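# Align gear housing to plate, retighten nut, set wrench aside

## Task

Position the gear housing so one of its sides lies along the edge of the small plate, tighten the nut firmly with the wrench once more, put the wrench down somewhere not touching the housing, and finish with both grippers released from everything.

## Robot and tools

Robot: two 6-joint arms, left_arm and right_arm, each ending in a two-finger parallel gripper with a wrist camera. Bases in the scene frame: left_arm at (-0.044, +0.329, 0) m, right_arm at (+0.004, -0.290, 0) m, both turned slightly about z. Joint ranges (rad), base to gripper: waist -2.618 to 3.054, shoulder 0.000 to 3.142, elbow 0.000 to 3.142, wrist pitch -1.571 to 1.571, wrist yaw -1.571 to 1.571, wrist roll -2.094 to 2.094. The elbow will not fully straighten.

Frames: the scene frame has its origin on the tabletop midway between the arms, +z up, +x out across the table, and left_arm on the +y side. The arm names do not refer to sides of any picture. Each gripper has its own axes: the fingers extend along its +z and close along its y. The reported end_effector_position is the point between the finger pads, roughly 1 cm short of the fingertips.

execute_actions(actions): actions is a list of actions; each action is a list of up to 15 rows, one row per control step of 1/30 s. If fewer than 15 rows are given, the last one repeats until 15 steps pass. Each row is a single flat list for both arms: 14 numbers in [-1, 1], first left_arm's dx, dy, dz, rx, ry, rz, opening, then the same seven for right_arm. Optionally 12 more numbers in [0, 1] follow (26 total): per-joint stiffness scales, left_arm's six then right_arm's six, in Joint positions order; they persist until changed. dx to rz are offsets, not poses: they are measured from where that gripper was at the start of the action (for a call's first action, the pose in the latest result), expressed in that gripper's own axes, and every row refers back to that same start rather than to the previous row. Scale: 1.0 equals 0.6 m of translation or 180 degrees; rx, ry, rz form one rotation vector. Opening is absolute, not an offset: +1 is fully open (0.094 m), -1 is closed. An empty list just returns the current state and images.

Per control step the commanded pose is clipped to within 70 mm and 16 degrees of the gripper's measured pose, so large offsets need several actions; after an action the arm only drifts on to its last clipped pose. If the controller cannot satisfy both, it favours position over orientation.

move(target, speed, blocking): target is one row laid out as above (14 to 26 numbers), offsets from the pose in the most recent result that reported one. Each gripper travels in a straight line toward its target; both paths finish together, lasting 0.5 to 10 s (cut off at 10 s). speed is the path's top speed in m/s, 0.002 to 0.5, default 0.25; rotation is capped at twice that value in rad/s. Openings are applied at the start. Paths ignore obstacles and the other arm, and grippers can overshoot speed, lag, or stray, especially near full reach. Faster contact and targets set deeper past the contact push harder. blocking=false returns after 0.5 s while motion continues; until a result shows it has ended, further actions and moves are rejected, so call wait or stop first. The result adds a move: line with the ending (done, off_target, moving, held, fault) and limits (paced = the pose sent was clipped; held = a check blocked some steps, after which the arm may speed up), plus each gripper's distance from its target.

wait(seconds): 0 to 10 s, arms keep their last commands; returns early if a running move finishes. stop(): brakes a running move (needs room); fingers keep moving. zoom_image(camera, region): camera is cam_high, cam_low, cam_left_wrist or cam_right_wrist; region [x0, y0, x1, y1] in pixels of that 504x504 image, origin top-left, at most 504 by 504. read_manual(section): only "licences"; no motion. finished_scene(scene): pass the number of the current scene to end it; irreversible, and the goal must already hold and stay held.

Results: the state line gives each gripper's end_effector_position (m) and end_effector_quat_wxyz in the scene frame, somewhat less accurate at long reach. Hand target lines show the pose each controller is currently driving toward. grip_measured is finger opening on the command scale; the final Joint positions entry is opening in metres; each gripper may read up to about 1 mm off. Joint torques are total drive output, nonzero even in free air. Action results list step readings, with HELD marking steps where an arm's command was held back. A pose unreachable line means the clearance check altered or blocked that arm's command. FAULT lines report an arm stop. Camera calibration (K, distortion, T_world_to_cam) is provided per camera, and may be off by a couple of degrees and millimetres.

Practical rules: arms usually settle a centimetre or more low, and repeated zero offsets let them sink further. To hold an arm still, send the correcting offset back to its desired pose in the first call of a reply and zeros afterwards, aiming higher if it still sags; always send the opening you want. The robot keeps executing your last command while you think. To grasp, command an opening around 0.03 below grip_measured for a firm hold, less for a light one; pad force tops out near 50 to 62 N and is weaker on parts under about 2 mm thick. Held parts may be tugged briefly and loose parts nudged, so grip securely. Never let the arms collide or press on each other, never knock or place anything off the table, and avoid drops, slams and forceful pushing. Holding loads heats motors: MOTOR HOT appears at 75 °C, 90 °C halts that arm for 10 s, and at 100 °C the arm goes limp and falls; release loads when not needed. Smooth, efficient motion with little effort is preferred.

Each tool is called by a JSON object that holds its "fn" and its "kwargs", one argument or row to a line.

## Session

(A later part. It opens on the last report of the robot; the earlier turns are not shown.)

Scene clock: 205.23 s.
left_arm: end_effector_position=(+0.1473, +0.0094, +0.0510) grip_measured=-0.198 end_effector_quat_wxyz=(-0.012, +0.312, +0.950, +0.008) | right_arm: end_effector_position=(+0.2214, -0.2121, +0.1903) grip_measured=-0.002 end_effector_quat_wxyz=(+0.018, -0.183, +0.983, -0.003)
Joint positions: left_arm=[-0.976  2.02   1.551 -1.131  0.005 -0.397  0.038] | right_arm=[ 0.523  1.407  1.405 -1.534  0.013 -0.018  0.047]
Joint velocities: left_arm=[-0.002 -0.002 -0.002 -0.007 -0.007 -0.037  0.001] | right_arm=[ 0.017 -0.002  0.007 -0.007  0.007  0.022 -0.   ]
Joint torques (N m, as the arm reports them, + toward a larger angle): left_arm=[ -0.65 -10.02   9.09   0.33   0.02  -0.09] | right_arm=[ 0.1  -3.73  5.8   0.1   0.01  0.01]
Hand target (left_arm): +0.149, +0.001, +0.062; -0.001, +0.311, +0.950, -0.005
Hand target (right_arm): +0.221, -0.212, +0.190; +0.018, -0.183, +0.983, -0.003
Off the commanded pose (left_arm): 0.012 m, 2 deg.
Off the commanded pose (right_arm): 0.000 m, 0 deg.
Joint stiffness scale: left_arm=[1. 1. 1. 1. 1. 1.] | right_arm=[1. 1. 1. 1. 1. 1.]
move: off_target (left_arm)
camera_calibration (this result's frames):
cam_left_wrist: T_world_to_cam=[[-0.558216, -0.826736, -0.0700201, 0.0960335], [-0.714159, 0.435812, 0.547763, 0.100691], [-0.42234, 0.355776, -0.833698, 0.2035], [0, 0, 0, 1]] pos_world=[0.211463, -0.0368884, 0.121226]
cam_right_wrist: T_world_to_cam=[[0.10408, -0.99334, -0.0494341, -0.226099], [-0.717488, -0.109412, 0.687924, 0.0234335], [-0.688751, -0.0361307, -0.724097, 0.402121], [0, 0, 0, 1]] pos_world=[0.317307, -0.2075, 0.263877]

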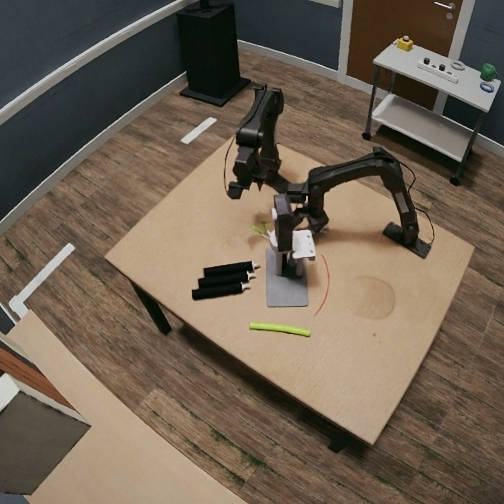

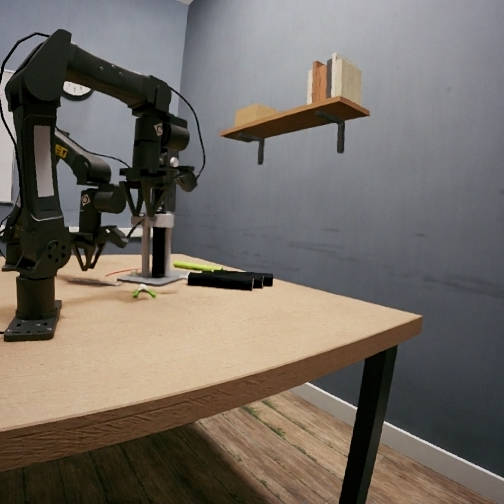

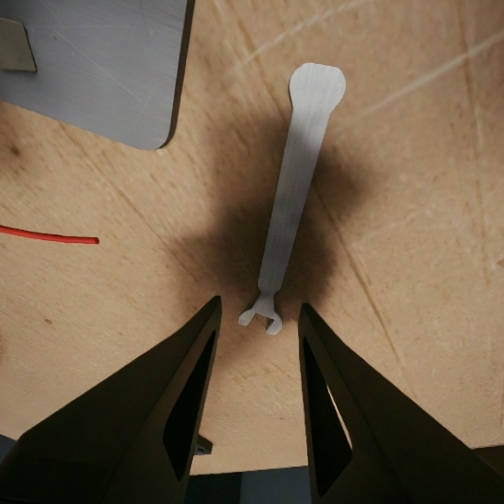

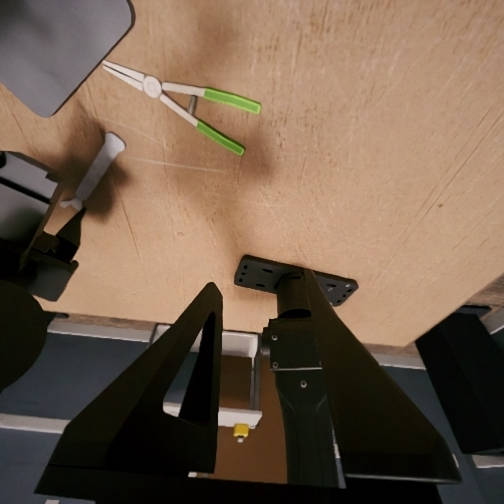

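{"fn": "move", "kwargs": {
  "target": [-0.02,-0.019,0.066,0,-0.008,0.04,-0.2, 0,0,0,0,0,0,0],
  "speed": 0.05
}}

{"fn": "move", "kwargs": {
  "target": [0,0,0.004,0,0,0,-0.8, 0,0,0,0,0,0,0],
  "speed": 0.05
}}

Scene clock: 207.00 s.
left_arm: end_effector_position=(+0.1510, -0.0040, +0.0185) grip_measured=-0.198 end_effector_quat_wxyz=(-0.006, +0.363, +0.932, +0.002) | right_arm: end_effector_position=(+0.2214, -0.2121, +0.1903) grip_measured=-0.002 end_effector_quat_wxyz=(+0.018, -0.183, +0.983, -0.003)
Joint positions: left_arm=[-0.986  2.089  1.521 -1.015  0.004 -0.299  0.038] | right_arm=[ 0.523  1.407  1.405 -1.534  0.013 -0.018  0.047]
Joint velocities: left_arm=[-0.017 -0.007 -0.002  0.007  0.007 -0.022 -0.001] | right_arm=[-0.017  0.007 -0.007  0.051 -0.022 -0.007 -0.001]
Joint torques (N m, as the arm reports them, + toward a larger angle): left_arm=[-0.95 -9.26  4.46  0.7  -0.03  0.05] | right_arm=[ 0.06 -3.74  5.84  0.07  0.01  0.01]
Hand target (left_arm): +0.150, -0.006, +0.011; -0.001, +0.371, +0.929, +0.003
Hand target (right_arm): +0.221, -0.212, +0.190; +0.018, -0.183, +0.983, -0.003
Off the commanded pose (left_arm): 0.008 m, 1 deg.
Off the commanded pose (right_arm): 0.000 m, 0 deg.
Joint stiffness scale: left_arm=[1. 1. 1. 1. 1. 1.] | right_arm=[1. 1. 1. 1. 1. 1.]
move: done
camera_calibration (this result's frames):
cam_left_wrist: T_world_to_cam=[[-0.644183, -0.762312, -0.0625209, 0.0978661], [-0.666266, 0.519113, 0.53536, 0.120292], [-0.375656, 0.386526, -0.842307, 0.17594], [0, 0, 0, 1]] pos_world=[0.209283, -0.0558464, 0.0899147]
cam_right_wrist: T_world_to_cam=[[0.10408, -0.99334, -0.0494341, -0.226099], [-0.717488, -0.109412, 0.687924, 0.0234335], [-0.688751, -0.0361307, -0.724097, 0.402121], [0, 0, 0, 1]] pos_world=[0.317307, -0.2075, 0.263877]

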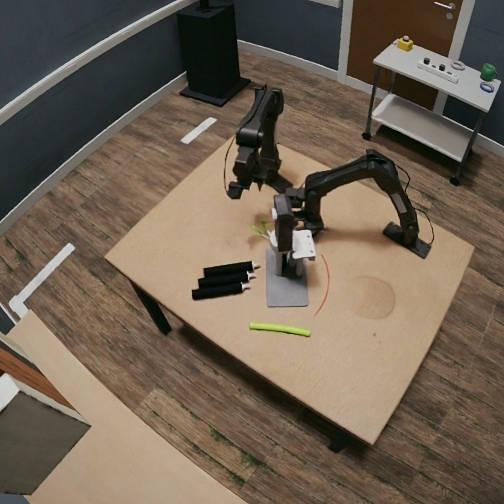

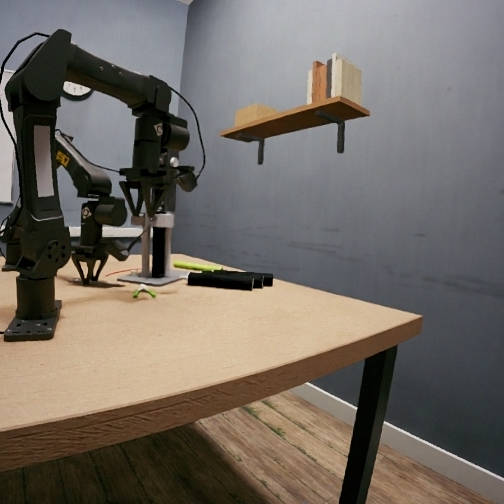

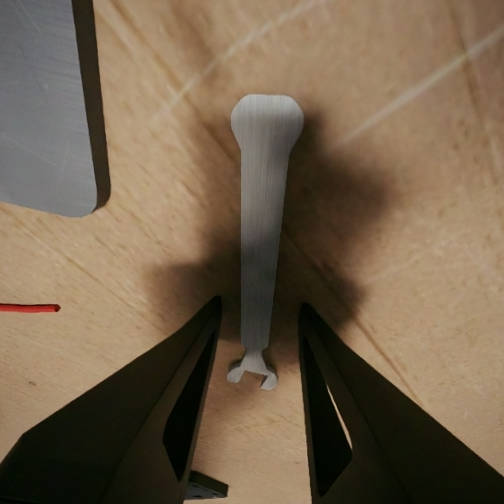

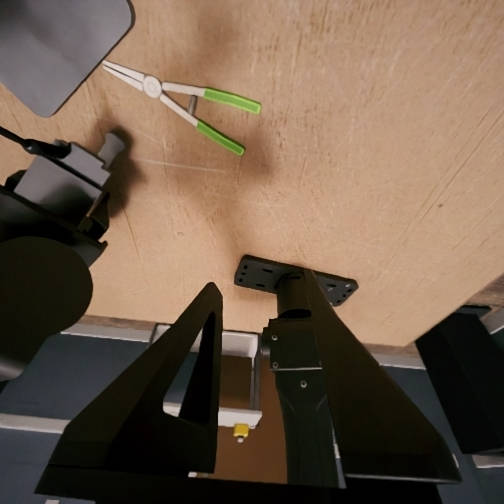

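Scene clock: 207.70 s.
left_arm: end_effector_position=(+0.1502, -0.0044, +0.0185) grip_measured=-0.720 end_effector_quat_wxyz=(-0.007, +0.363, +0.932, +0.000) | right_arm: end_effector_position=(+0.2214, -0.2121, +0.1903) grip_measured=-0.002 end_effector_quat_wxyz=(+0.018, -0.183, +0.983, -0.003)
Joint positions: left_arm=[-0.986  2.089  1.521 -1.015  0.009 -0.298  0.013] | right_arm=[ 0.523  1.407  1.405 -1.534  0.013 -0.018  0.047]
Joint velocities: left_arm=[-0.027  0.002 -0.017 -0.007  0.037 -0.022  0.001] | right_arm=[ 0.012  0.007 -0.012 -0.051  0.037 -0.022 -0.001]
Joint torques (N m, as the arm reports them, + toward a larger angle): left_arm=[-0.01 -9.62  5.41  0.5  -0.03 -0.01] | right_arm=[ 0.04 -3.71  5.84  0.08  0.02  0.01]
Hand target (left_arm): +0.151, -0.004, +0.016; -0.006, +0.363, +0.932, +0.002
Hand target (right_arm): +0.221, -0.212, +0.190; +0.018, -0.183, +0.983, -0.003
Off the commanded pose (left_arm): 0.003 m, 0 deg.
Off the commanded pose (right_arm): 0.000 m, 0 deg.
Joint stiffness scale: left_arm=[1. 1. 1. 1. 1. 1.] | right_arm=[1. 1. 1. 1. 1. 1.]
move: done
camera_calibration (this result's frames):
cam_left_wrist: T_world_to_cam=[[-0.644686, -0.762255, -0.0578484, 0.0970241], [-0.663803, 0.520673, 0.536904, 0.119621], [-0.379138, 0.384534, -0.841658, 0.176333], [0, 0, 0, 1]] pos_world=[0.20881, -0.0561326, 0.0897999]
cam_right_wrist: T_world_to_cam=[[0.10408, -0.99334, -0.0494341, -0.226099], [-0.717488, -0.109412, 0.687924, 0.0234335], [-0.688751, -0.0361307, -0.724097, 0.402121], [0, 0, 0, 1]] pos_world=[0.317307, -0.2075, 0.263877]

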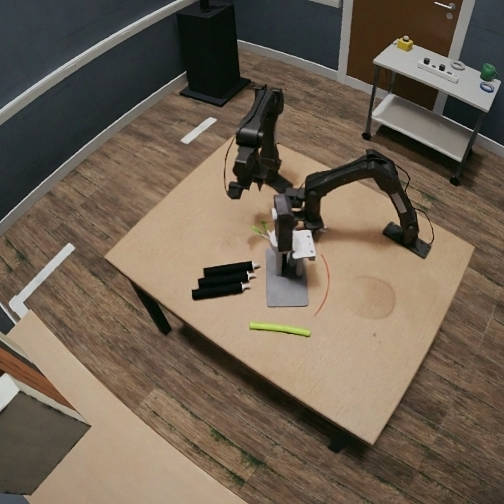

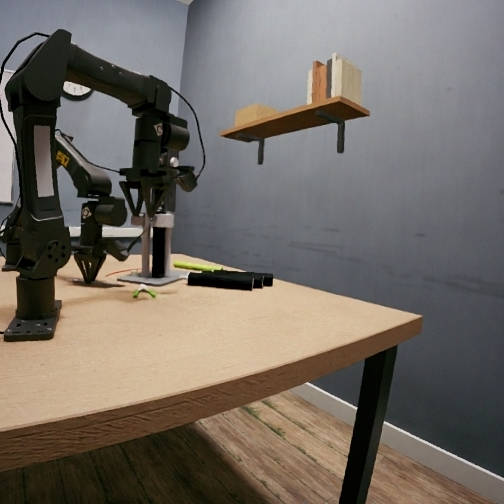

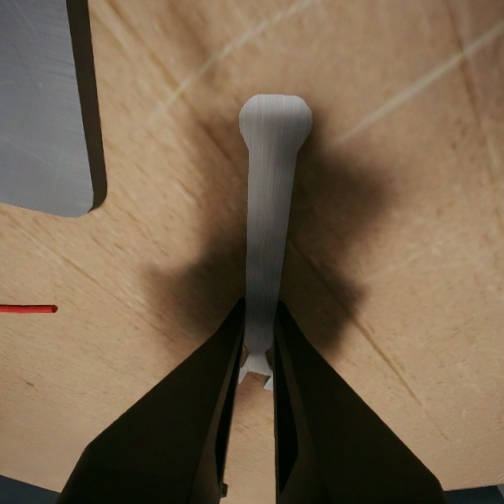

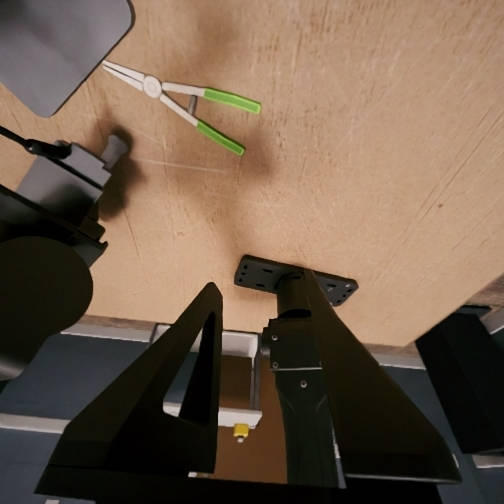

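{"fn": "move", "kwargs": {
  "target": [0.127,0.187,-0.34,0,0,0.37,-0.8, 0,0,0,0,0,0,0],
  "speed": 0.2
}}

{"fn": "move", "kwargs": {
  "target": [0,0,0,0,0,0,-0.8, 0.03,0.37,0,-0.474,-0.17,0.187,-0.4],
  "speed": 0.3
}}

Scene clock: 211.47 s.
left_arm: end_effector_position=(+0.1675, +0.1313, +0.2081) grip_measured=-0.719 end_effector_quat_wxyz=(+0.024, +0.814, +0.580, +0.005) | right_arm: end_effector_position=(+0.2214, -0.2121, +0.1903) grip_measured=-0.002 end_effector_quat_wxyz=(+0.018, -0.183, +0.983, -0.003)
Joint positions: left_arm=[-0.7    1.636  1.694 -1.581 -0.001  1.148  0.013] | right_arm=[ 0.523  1.407  1.405 -1.534  0.013 -0.018  0.047]
Joint velocities: left_arm=[ 0.017  0.007 -0.007 -0.022 -0.022  0.051 -0.   ] | right_arm=[-0.002  0.007 -0.012 -0.066 -0.037 -0.051 -0.001]
Joint torques (N m, as the arm reports them, + toward a larger angle): left_arm=[ 0.56 -7.75  8.91  0.44  0.08  0.04] | right_arm=[ 0.05 -3.75  5.76  0.07  0.01  0.  ]
Hand target (left_arm): +0.170, +0.131, +0.222; +0.047, +0.814, +0.579, +0.008
Hand target (right_arm): +0.221, -0.212, +0.190; +0.018, -0.183, +0.983, -0.003
Off the commanded pose (left_arm): 0.016 m, 4 deg.
Off the commanded pose (right_arm): 0.000 m, 0 deg.
Joint stiffness scale: left_arm=[1. 1. 1. 1. 1. 1.] | right_arm=[1. 1. 1. 1. 1. 1.]
joint sent to its limit (left arm) — the command would take joint 4 (wrist pitch) past its lower limit, so that joint was sent only as far as its limit.
move: off_target (left_arm)
camera_calibration (this result's frames):
cam_left_wrist: T_world_to_cam=[[-0.953242, 0.283091, -0.105782, 0.147006], [0.193875, 0.841351, 0.504521, -0.220449], [0.231825, 0.460422, -0.856895, 0.181177], [0, 0, 0, 1]] pos_world=[0.14087, 0.0604411, 0.282021]
cam_right_wrist: T_world_to_cam=[[0.10408, -0.99334, -0.0494341, -0.226099], [-0.717488, -0.109412, 0.687924, 0.0234335], [-0.688751, -0.0361307, -0.724097, 0.402121], [0, 0, 0, 1]] pos_world=[0.317307, -0.2075, 0.263877]

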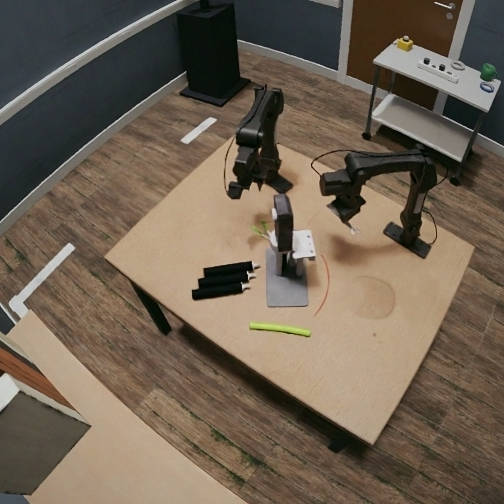

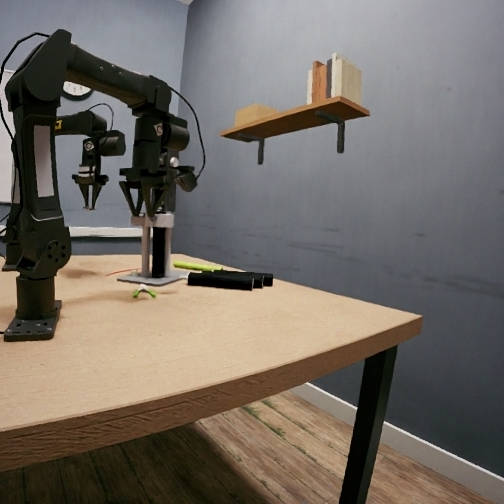

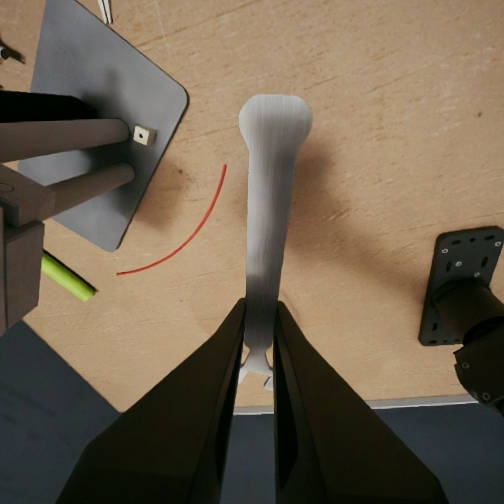

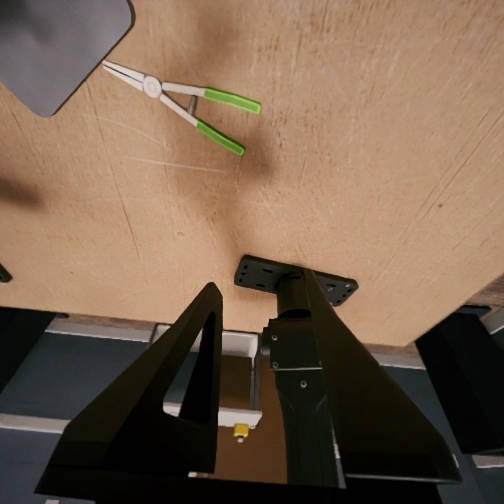

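Scene clock: 215.33 s.
left_arm: end_effector_position=(+0.1677, +0.1315, +0.2081) grip_measured=-0.719 end_effector_quat_wxyz=(+0.024, +0.814, +0.580, +0.006) | right_arm: end_effector_position=(+0.1235, -0.0119, +0.1972) grip_measured=-0.398 end_effector_quat_wxyz=(+0.114, +0.130, +0.688, +0.705)
Joint positions: left_arm=[-0.7    1.636  1.694 -1.581 -0.002  1.148  0.013] | right_arm=[ 1.248  0.743  0.073  0.691 -0.147  1.6    0.028]
Joint velocities: left_arm=[ 0.007  0.002 -0.007  0.007  0.007  0.022 -0.   ] | right_arm=[ 0.002 -0.007 -0.007  0.051 -0.007 -0.081  0.   ]
Joint torques (N m, as the arm reports them, + toward a larger angle): left_arm=[ 0.08 -6.36  6.18  0.52  0.03 -0.01] | right_arm=[ 0.76  0.9   6.16  1.74  0.13 -0.04]
Hand target (left_arm): +0.167, +0.131, +0.208; +0.024, +0.814, +0.580, +0.005
Hand target (right_arm): +0.124, -0.012, +0.192; +0.117, +0.132, +0.690, +0.702
Off the commanded pose (left_arm): 0.000 m, 0 deg.
Off the commanded pose (right_arm): 0.011 m, 2 deg.
Joint stiffness scale: left_arm=[1. 1. 1. 1. 1. 1.] | right_arm=[1. 1. 1. 1. 1. 1.]
move: off_target (right_arm)
camera_calibration (this result's frames):
cam_left_wrist: T_world_to_cam=[[-0.953152, 0.283138, -0.106463, 0.147248], [0.193285, 0.840804, 0.505657, -0.220718], [0.232686, 0.46139, -0.856141, 0.180614], [0, 0, 0, 1]] pos_world=[0.140985, 0.0605553, 0.281915]
cam_right_wrist: T_world_to_cam=[[-0.245782, 0.166721, -0.95488, 0.218873], [-0.883761, -0.443214, 0.150092, 0.09304], [-0.398192, 0.880776, 0.256275, 0.128619], [0, 0, 0, 1]] pos_world=[0.187235, -0.108539, 0.162071]

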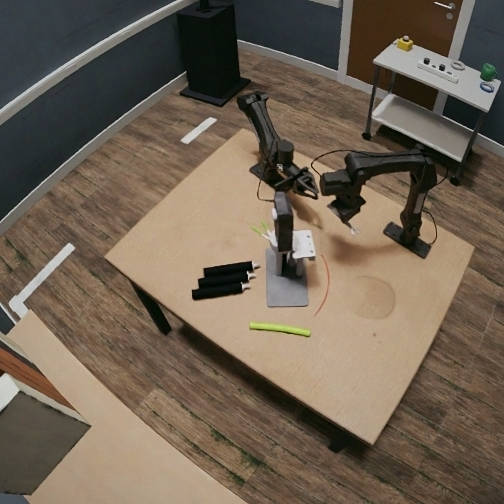

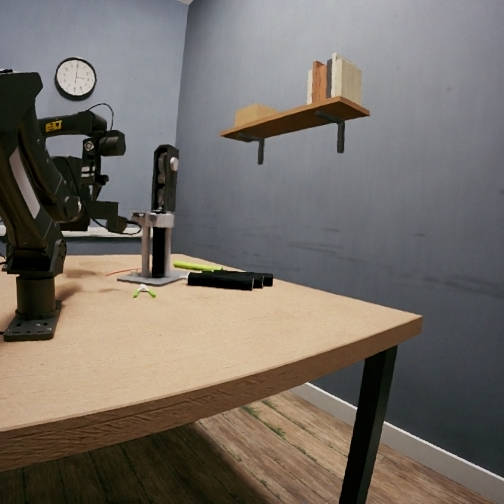

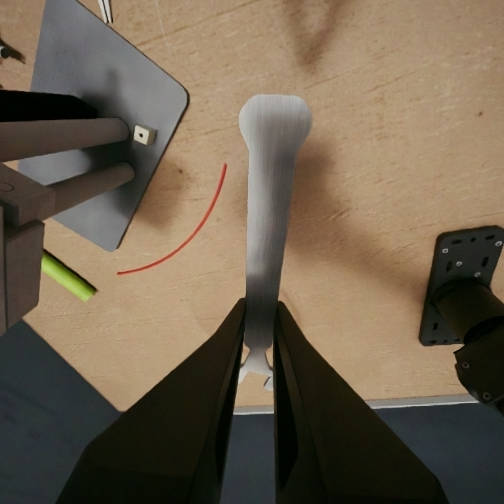

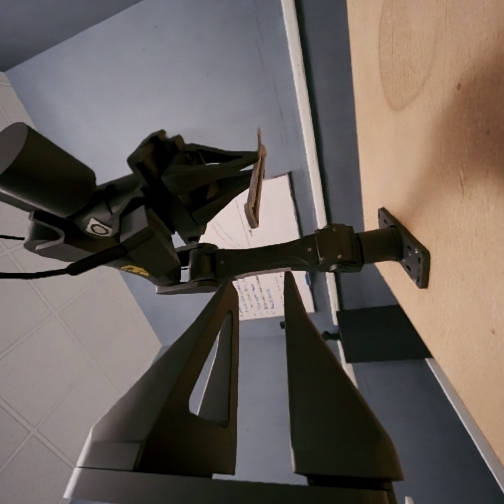

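{"fn": "move", "kwargs": {
  "target": [0,0,0,0,0,0,-0.8, 0.008,0.008,0.1,0.006,0,-0.008,-0.4],
  "speed": 0.06
}}

Scene clock: 216.73 s.
left_arm: end_effector_position=(+0.1685, +0.1327, +0.2081) grip_measured=-0.719 end_effector_quat_wxyz=(+0.022, +0.814, +0.580, +0.010) | right_arm: end_effector_position=(+0.1364, +0.0414, +0.1932) grip_measured=-0.398 end_effector_quat_wxyz=(+0.111, +0.128, +0.705, +0.689)
Joint positions: left_arm=[-0.7    1.636  1.694 -1.581 -0.01   1.148  0.013] | right_arm=[ 1.318  1.159  0.228  0.905 -0.086  1.59   0.028]
Joint velocities: left_arm=[-0.007 -0.007 -0.002  0.037 -0.022 -0.007 -0.   ] | right_arm=[ 0.002 -0.002  0.002  0.007  0.007 -0.051 -0.   ]
Joint torques (N m, as the arm reports them, + toward a larger angle): left_arm=[-0.13 -6.11  6.18  0.55  0.07 -0.01] | right_arm=[ 0.77 -1.39  8.05  1.74  0.18 -0.11]
Hand target (left_arm): +0.168, +0.132, +0.208; +0.024, +0.814, +0.580, +0.006
Hand target (right_arm): +0.139, +0.046, +0.204; +0.121, +0.123, +0.696, +0.697
Off the commanded pose (left_arm): 0.001 m, 0 deg.
Off the commanded pose (right_arm): 0.012 m, 2 deg.
Joint stiffness scale: left_arm=[1. 1. 1. 1. 1. 1.] | right_arm=[1. 1. 1. 1. 1. 1.]
move: off_target (right_arm)
camera_calibration (this result's frames):
cam_left_wrist: T_world_to_cam=[[-0.952729, 0.283456, -0.109361, 0.148208], [0.190454, 0.837648, 0.511931, -0.222273], [0.236716, 0.466903, -0.852037, 0.177614], [0, 0, 0, 1]] pos_world=[0.141491, 0.0612481, 0.28133]
cam_right_wrist: T_world_to_cam=[[-0.257295, 0.120544, -0.958785, 0.213558], [-0.878259, -0.443019, 0.179987, 0.12212], [-0.403063, 0.888371, 0.219856, 0.0951451], [0, 0, 0, 1]] pos_world=[0.20055, -0.0561659, 0.161858]

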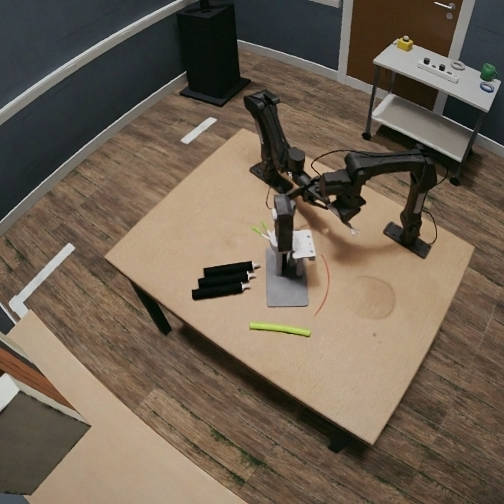

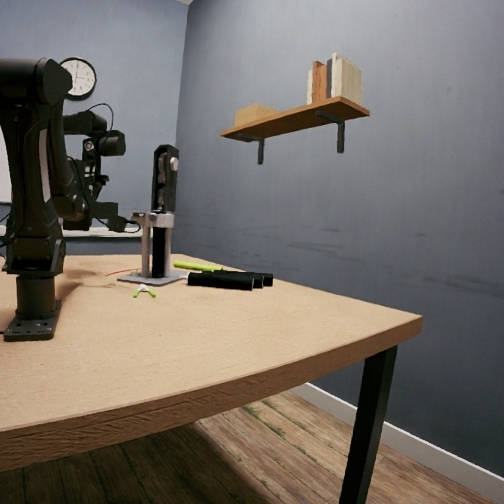

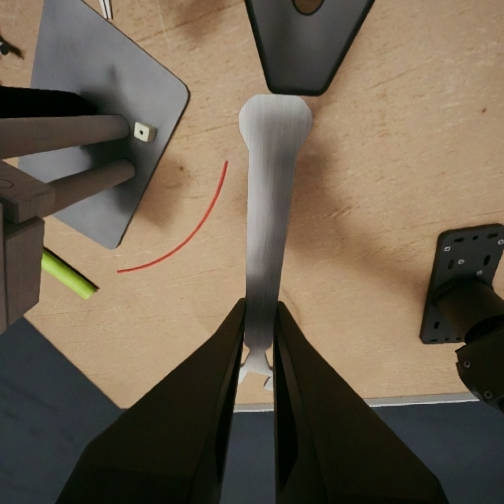

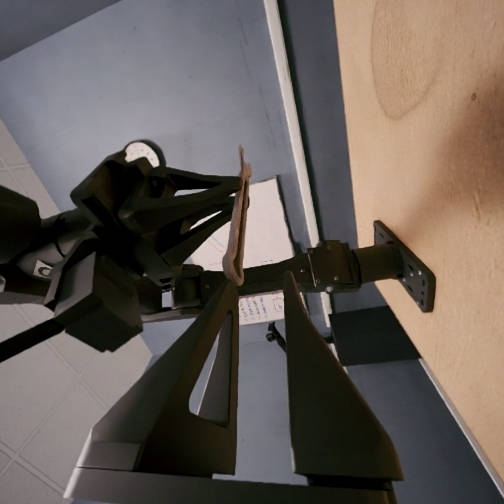

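Too low; raise.

{"fn": "move", "kwargs": {
  "target": [0,0,0,0,0,0,-0.8, -0.01,0.035,-0.004,-0.008,0,0,-0.2],
  "speed": 0.04
}}

{"fn": "move", "kwargs": {
  "target": [0,0,0,0,0,0,-0.8, 0,0.012,0.05,0,0,0,-0.2],
  "speed": 0.04
}}

Scene clock: 217.63 s.
left_arm: end_effector_position=(+0.1687, +0.1329, +0.2081) grip_measured=-0.719 end_effector_quat_wxyz=(+0.022, +0.814, +0.580, +0.010) | right_arm: end_effector_position=(+0.1413, +0.0369, +0.2038) grip_measured=-0.202 end_effector_quat_wxyz=(+0.112, +0.132, +0.701, +0.692)
Joint positions: left_arm=[-0.7    1.636  1.694 -1.581 -0.011  1.148  0.013] | right_arm=[ 1.29   1.102  0.245  0.841 -0.105  1.594  0.037]
Joint velocities: left_arm=[ 0.002  0.012  0.002  0.007  0.066 -0.037  0.001] | right_arm=[-0.007  0.012 -0.007 -0.095  0.007 -0.037  0.   ]
Joint torques (N m, as the arm reports them, + toward a larger angle): left_arm=[ 0.04 -6.26  6.22  0.53  0.   -0.02] | right_arm=[-0.63 -3.15  8.16  1.48 -0.14 -0.04]
Hand target (left_arm): +0.169, +0.133, +0.208; +0.022, +0.814, +0.580, +0.010
Hand target (right_arm): +0.142, +0.038, +0.214; +0.112, +0.127, +0.696, +0.698
Off the commanded pose (left_arm): 0.000 m, 0 deg.
Off the commanded pose (right_arm): 0.010 m, 1 deg.
Joint stiffness scale: left_arm=[1. 1. 1. 1. 1. 1.] | right_arm=[1. 1. 1. 1. 1. 1.]
move: done
camera_calibration (this result's frames):
cam_left_wrist: T_world_to_cam=[[-0.952659, 0.283495, -0.109872, 0.148388], [0.190006, 0.837232, 0.512777, -0.222471], [0.237358, 0.467625, -0.851462, 0.177189], [0, 0, 0, 1]] pos_world=[0.141577, 0.0613343, 0.281252]
cam_right_wrist: T_world_to_cam=[[-0.257392, 0.132349, -0.957201, 0.22477], [-0.881627, -0.437678, 0.176554, 0.123497], [-0.395579, 0.889338, 0.229337, 0.0958063], [0, 0, 0, 1]] pos_world=[0.204631, -0.0609003, 0.171374]

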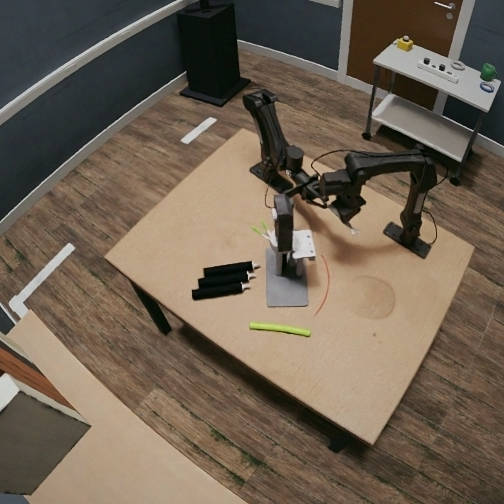

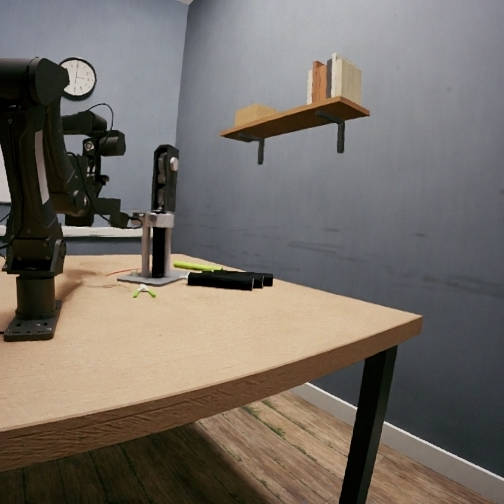

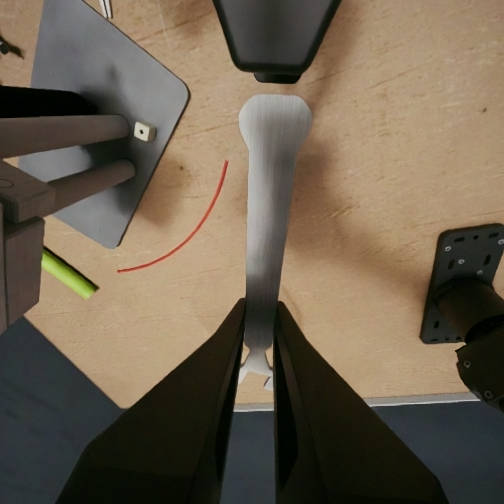

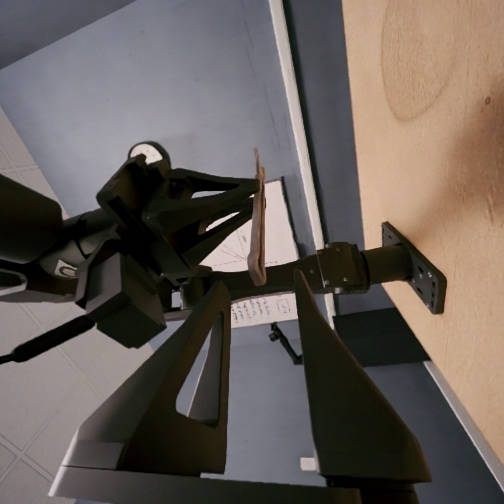

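Scene clock: 218.67 s.
left_arm: end_effector_position=(+0.1689, +0.1330, +0.2081) grip_measured=-0.719 end_effector_quat_wxyz=(+0.022, +0.814, +0.580, +0.011) | right_arm: end_effector_position=(+0.1493, +0.0608, +0.2026) grip_measured=-0.202 end_effector_quat_wxyz=(+0.106, +0.133, +0.708, +0.686)
Joint positions: left_arm=[-0.7    1.636  1.694 -1.581 -0.013  1.148  0.013] | right_arm=[ 1.3    1.238  0.33   0.872 -0.103  1.599  0.037]
Joint velocities: left_arm=[ 0.012 -0.002 -0.002 -0.081 -0.007 -0.007  0.001] | right_arm=[-0.017 -0.027  0.012 -0.007 -0.007  0.007  0.001]
Joint torques (N m, as the arm reports them, + toward a larger angle): left_arm=[-0.09 -6.09  6.13  0.52  0.04  0.  ] | right_arm=[ 0.74 -2.08  8.11  1.78  0.13 -0.04]
Hand target (left_arm): +0.169, +0.133, +0.208; +0.022, +0.814, +0.580, +0.010
Hand target (right_arm): +0.151, +0.065, +0.211; +0.112, +0.132, +0.701, +0.692
Off the commanded pose (left_arm): 0.000 m, 0 deg.
Off the commanded pose (right_arm): 0.009 m, 1 deg.
Joint stiffness scale: left_arm=[1. 1. 1. 1. 1. 1.] | right_arm=[1. 1. 1. 1. 1. 1.]
move: done
camera_calibration (this result's frames):
cam_left_wrist: T_world_to_cam=[[-0.952564, 0.283548, -0.110552, 0.148628], [0.189409, 0.836676, 0.513904, -0.222734], [0.238213, 0.468587, -0.850694, 0.176623], [0, 0, 0, 1]] pos_world=[0.141692, 0.0614494, 0.281147]
cam_right_wrist: T_world_to_cam=[[-0.270543, 0.114806, -0.955838, 0.225275], [-0.876114, -0.440899, 0.195021, 0.136852], [-0.399038, 0.890184, 0.219865, 0.0803306], [0, 0, 0, 1]] pos_world=[0.212899, -0.0370341, 0.170975]

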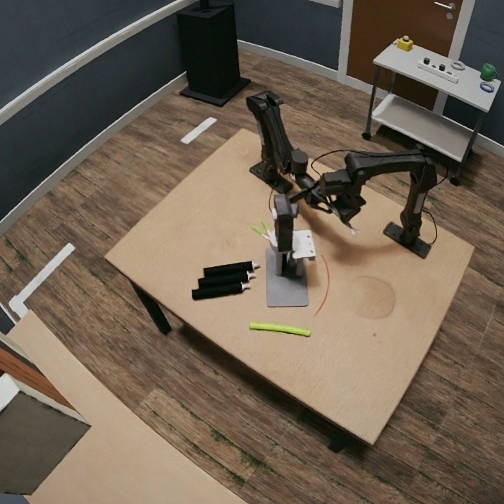

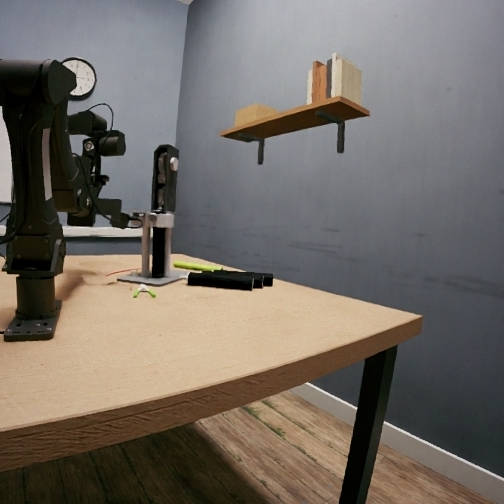

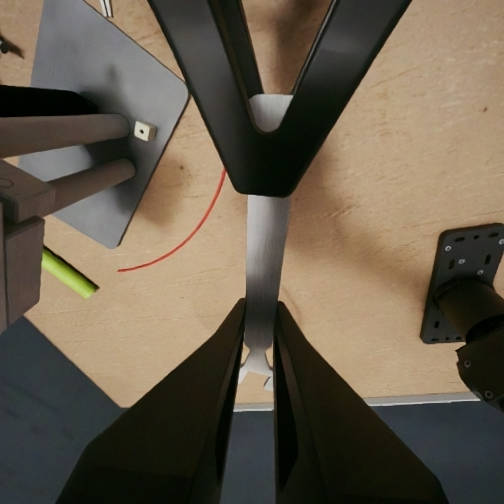

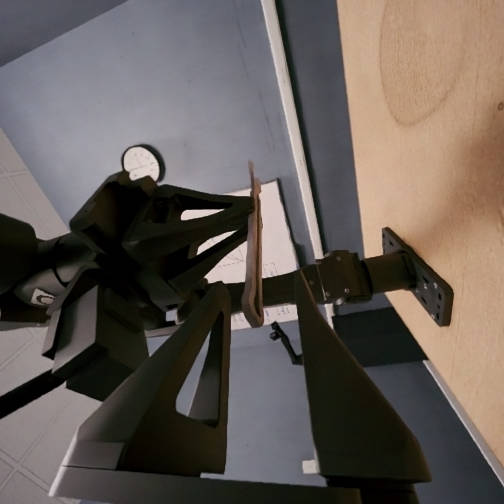

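{"fn": "move", "kwargs": {
  "target": [0,0,0,0,0,0,-0.8, 0,0.006,0,0,0,0,-1],
  "speed": 0.04
}}

{"fn": "move", "kwargs": {
  "target": [0,0,0,0,0,0,0, 0,0,0,0,0,0,-1]
}}

{"fn": "move", "kwargs": {
  "target": [0,0,-0.12,0,0,0,1, 0,0,0,0,0,0,-1],
  "speed": 0.15
}}

Scene clock: 219.57 s.
left_arm: end_effector_position=(+0.1691, +0.1331, +0.2076) grip_measured=-0.719 end_effector_quat_wxyz=(+0.021, +0.814, +0.581, +0.011) | right_arm: end_effector_position=(+0.1494, +0.0610, +0.2059) grip_measured=-0.909 end_effector_quat_wxyz=(+0.107, +0.133, +0.703, +0.690)
Joint positions: left_arm=[-0.7    1.637  1.694 -1.581 -0.014  1.148  0.013] | right_arm=[ 1.3    1.238  0.33   0.882 -0.102  1.601  0.004]
Joint velocities: left_arm=[-0.022  0.022 -0.012  0.007  0.022  0.022  0.   ] | right_arm=[-0.017 -0.007  0.032 -0.007 -0.022 -0.066 -0.001]
Joint torques (N m, as the arm reports them, + toward a larger angle): left_arm=[ 0.   -6.15  6.08  0.51  0.03  0.  ] | right_arm=[ 0.   -3.67  6.97  1.35 -0.01 -0.04]
Hand target (left_arm): +0.169, +0.133, +0.208; +0.022, +0.814, +0.580, +0.011
Hand target (right_arm): +0.149, +0.061, +0.206; +0.106, +0.133, +0.707, +0.686
Off the commanded pose (left_arm): 0.001 m, 0 deg.
Off the commanded pose (right_arm): 0.000 m, 1 deg.
Joint stiffness scale: left_arm=[1. 1. 1. 1. 1. 1.] | right_arm=[1. 1. 1. 1. 1. 1.]
move: done
camera_calibration (this result's frames):
cam_left_wrist: T_world_to_cam=[[-0.952755, 0.283367, -0.109366, 0.148624], [0.189361, 0.835665, 0.515563, -0.222749], [0.237487, 0.470496, -0.849843, 0.175802], [0, 0, 0, 1]] pos_world=[0.142031, 0.0613149, 0.2805]
cam_right_wrist: T_world_to_cam=[[-0.267201, 0.126068, -0.955359, 0.227126], [-0.876965, -0.44274, 0.186852, 0.138295], [-0.399419, 0.887743, 0.228858, 0.0779229], [0, 0, 0, 1]] pos_world=[0.213092, -0.0365803, 0.173313]

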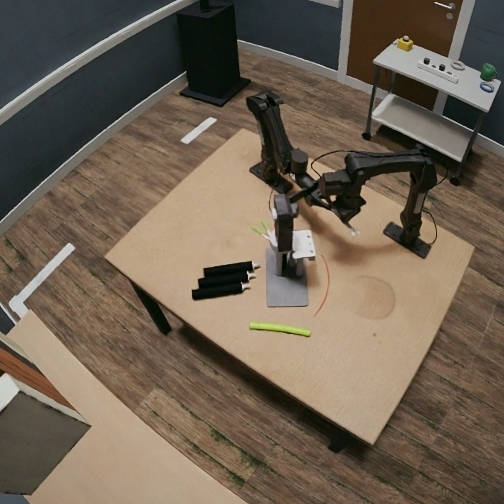

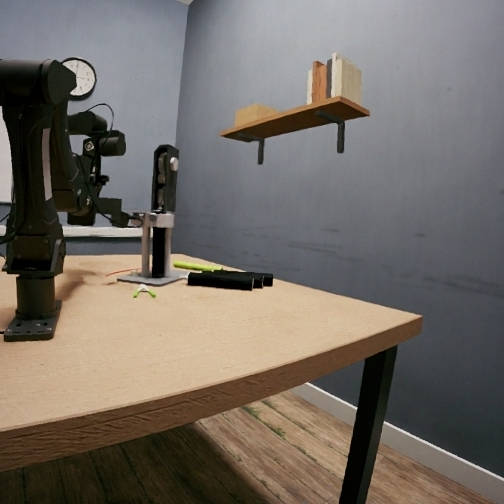

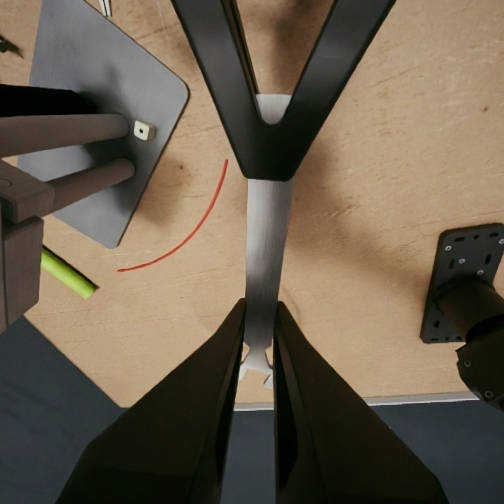

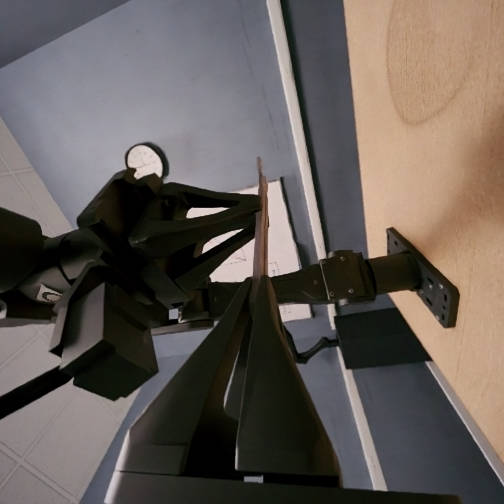

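Scene clock: 220.07 s.
left_arm: end_effector_position=(+0.1692, +0.1331, +0.2076) grip_measured=-0.002 end_effector_quat_wxyz=(+0.021, +0.814, +0.581, +0.012) | right_arm: end_effector_position=(+0.1494, +0.0609, +0.2054) grip_measured=-0.909 end_effector_quat_wxyz=(+0.106, +0.134, +0.704, +0.690)
Joint positions: left_arm=[-0.7    1.637  1.694 -1.581 -0.014  1.148  0.047] | right_arm=[ 1.3    1.238  0.33   0.88  -0.102  1.604  0.004]
Joint velocities: left_arm=[-0.007 -0.002  0.012  0.007  0.022  0.007  0.   ] | right_arm=[ 0.007  0.007  0.002 -0.007  0.022 -0.007  0.001]
Joint torques (N m, as the arm reports them, + toward a larger angle): left_arm=[ 0.01 -6.28  6.14  0.5   0.    0.  ] | right_arm=[ 0.03 -2.8   6.24  1.66  0.   -0.02]
Hand target (left_arm): +0.169, +0.133, +0.208; +0.021, +0.814, +0.581, +0.011
Hand target (right_arm): +0.149, +0.061, +0.206; +0.107, +0.133, +0.703, +0.690
Off the commanded pose (left_arm): 0.000 m, 0 deg.
Off the commanded pose (right_arm): 0.000 m, 0 deg.
Joint stiffness scale: left_arm=[1. 1. 1. 1. 1. 1.] | right_arm=[1. 1. 1. 1. 1. 1.]
move: done
camera_calibration (this result's frames):
cam_left_wrist: T_world_to_cam=[[-0.952731, 0.283381, -0.109536, 0.148684], [0.189212, 0.835526, 0.515845, -0.222815], [0.2377, 0.470736, -0.849651, 0.17566], [0, 0, 0, 1]] pos_world=[0.14206, 0.0613437, 0.280474]
cam_right_wrist: T_world_to_cam=[[-0.27106, 0.12554, -0.954341, 0.227075], [-0.876239, -0.442553, 0.19066, 0.137471], [-0.398411, 0.887911, 0.229961, 0.0776516], [0, 0, 0, 1]] pos_world=[0.212946, -0.0366161, 0.17264]

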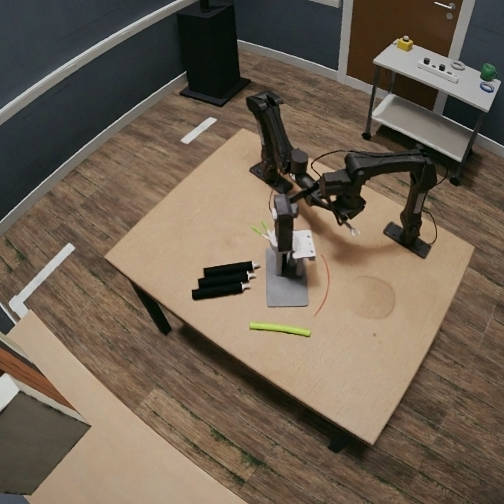

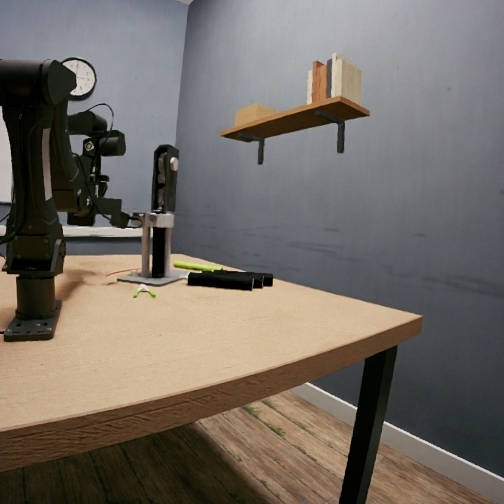

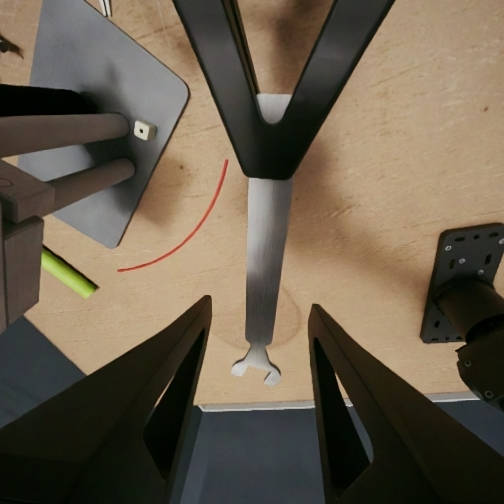

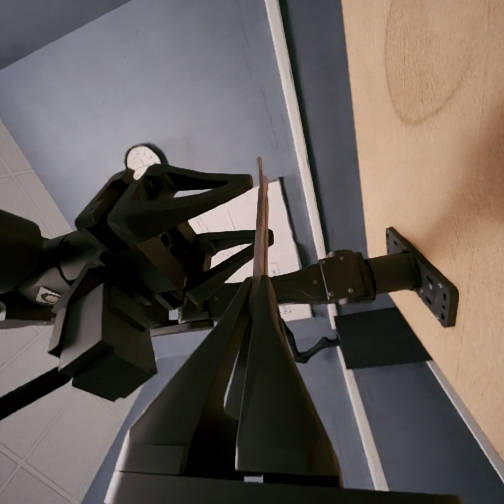

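Scene clock: 220.93 s.
left_arm: end_effector_position=(+0.1656, +0.1367, +0.2682) grip_measured=+1.000 end_effector_quat_wxyz=(+0.131, +0.806, +0.576, +0.034) | right_arm: end_effector_position=(+0.1494, +0.0609, +0.2053) grip_measured=-0.909 end_effector_quat_wxyz=(+0.104, +0.135, +0.704, +0.690)
Joint positions: left_arm=[-0.7    1.496  1.778 -1.583 -0.015  1.148  0.094] | right_arm=[ 1.3    1.238  0.33   0.88  -0.102  1.608  0.004]
Joint velocities: left_arm=[-0.002 -0.007  0.027 -0.037 -0.037 -0.037  0.   ] | right_arm=[ 0.002  0.007 -0.007  0.022 -0.007  0.037 -0.001]
Joint torques (N m, as the arm reports them, + toward a larger angle): left_arm=[-0.48 -5.43  8.5   0.85  0.03  0.01] | right_arm=[ 0.1  -2.76  6.33  1.66 -0.01 -0.02]
Hand target (left_arm): +0.165, +0.135, +0.278; +0.147, +0.805, +0.573, +0.036
Hand target (right_arm): +0.149, +0.061, +0.205; +0.106, +0.134, +0.704, +0.690
Off the commanded pose (left_arm): 0.011 m, 13 deg.
Off the commanded pose (right_arm): 0.000 m, 0 deg.
Joint stiffness scale: left_arm=[1. 1. 1. 1. 1. 1.] | right_arm=[1. 1. 1. 1. 1. 1.]
joint sent to its limit (left arm) — the command would take joint 4 (wrist pitch) past its lower limit, so that joint was sent only as far as its limit.
move: off_target (left_arm)
camera_calibration (this result's frames):
cam_left_wrist: T_world_to_cam=[[-0.91869, 0.25141, -0.304634, 0.201952], [0.113206, 0.906507, 0.406731, -0.224236], [0.378409, 0.339173, -0.86126, 0.224136], [0, 0, 0, 1]] pos_world=[0.126101, 0.0764777, 0.345764]
cam_right_wrist: T_world_to_cam=[[-0.274631, 0.126452, -0.953199, 0.227228], [-0.875563, -0.442642, 0.193542, 0.1368], [-0.397452, 0.887738, 0.23228, 0.077066], [0, 0, 0, 1]] pos_world=[0.212811, -0.0365944, 0.172216]

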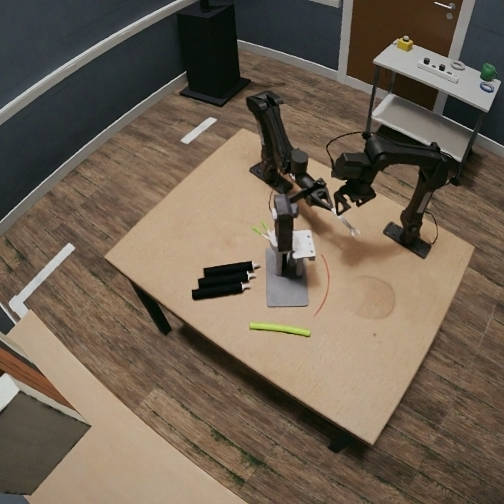

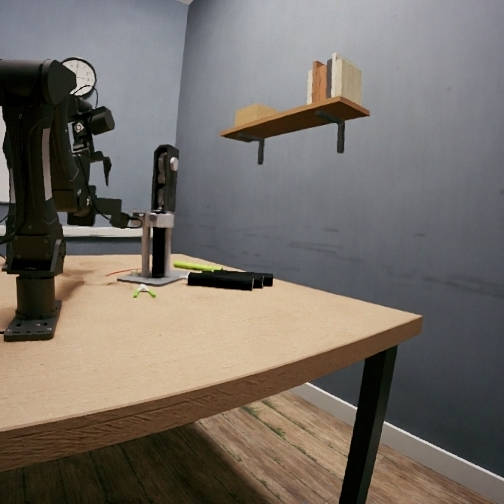

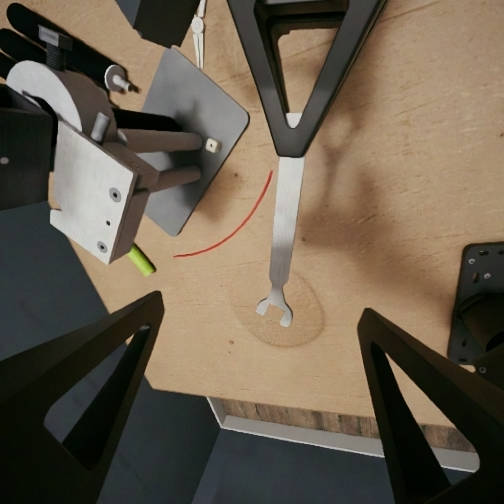

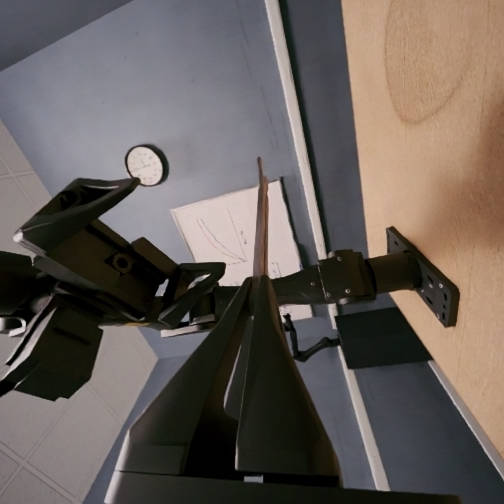

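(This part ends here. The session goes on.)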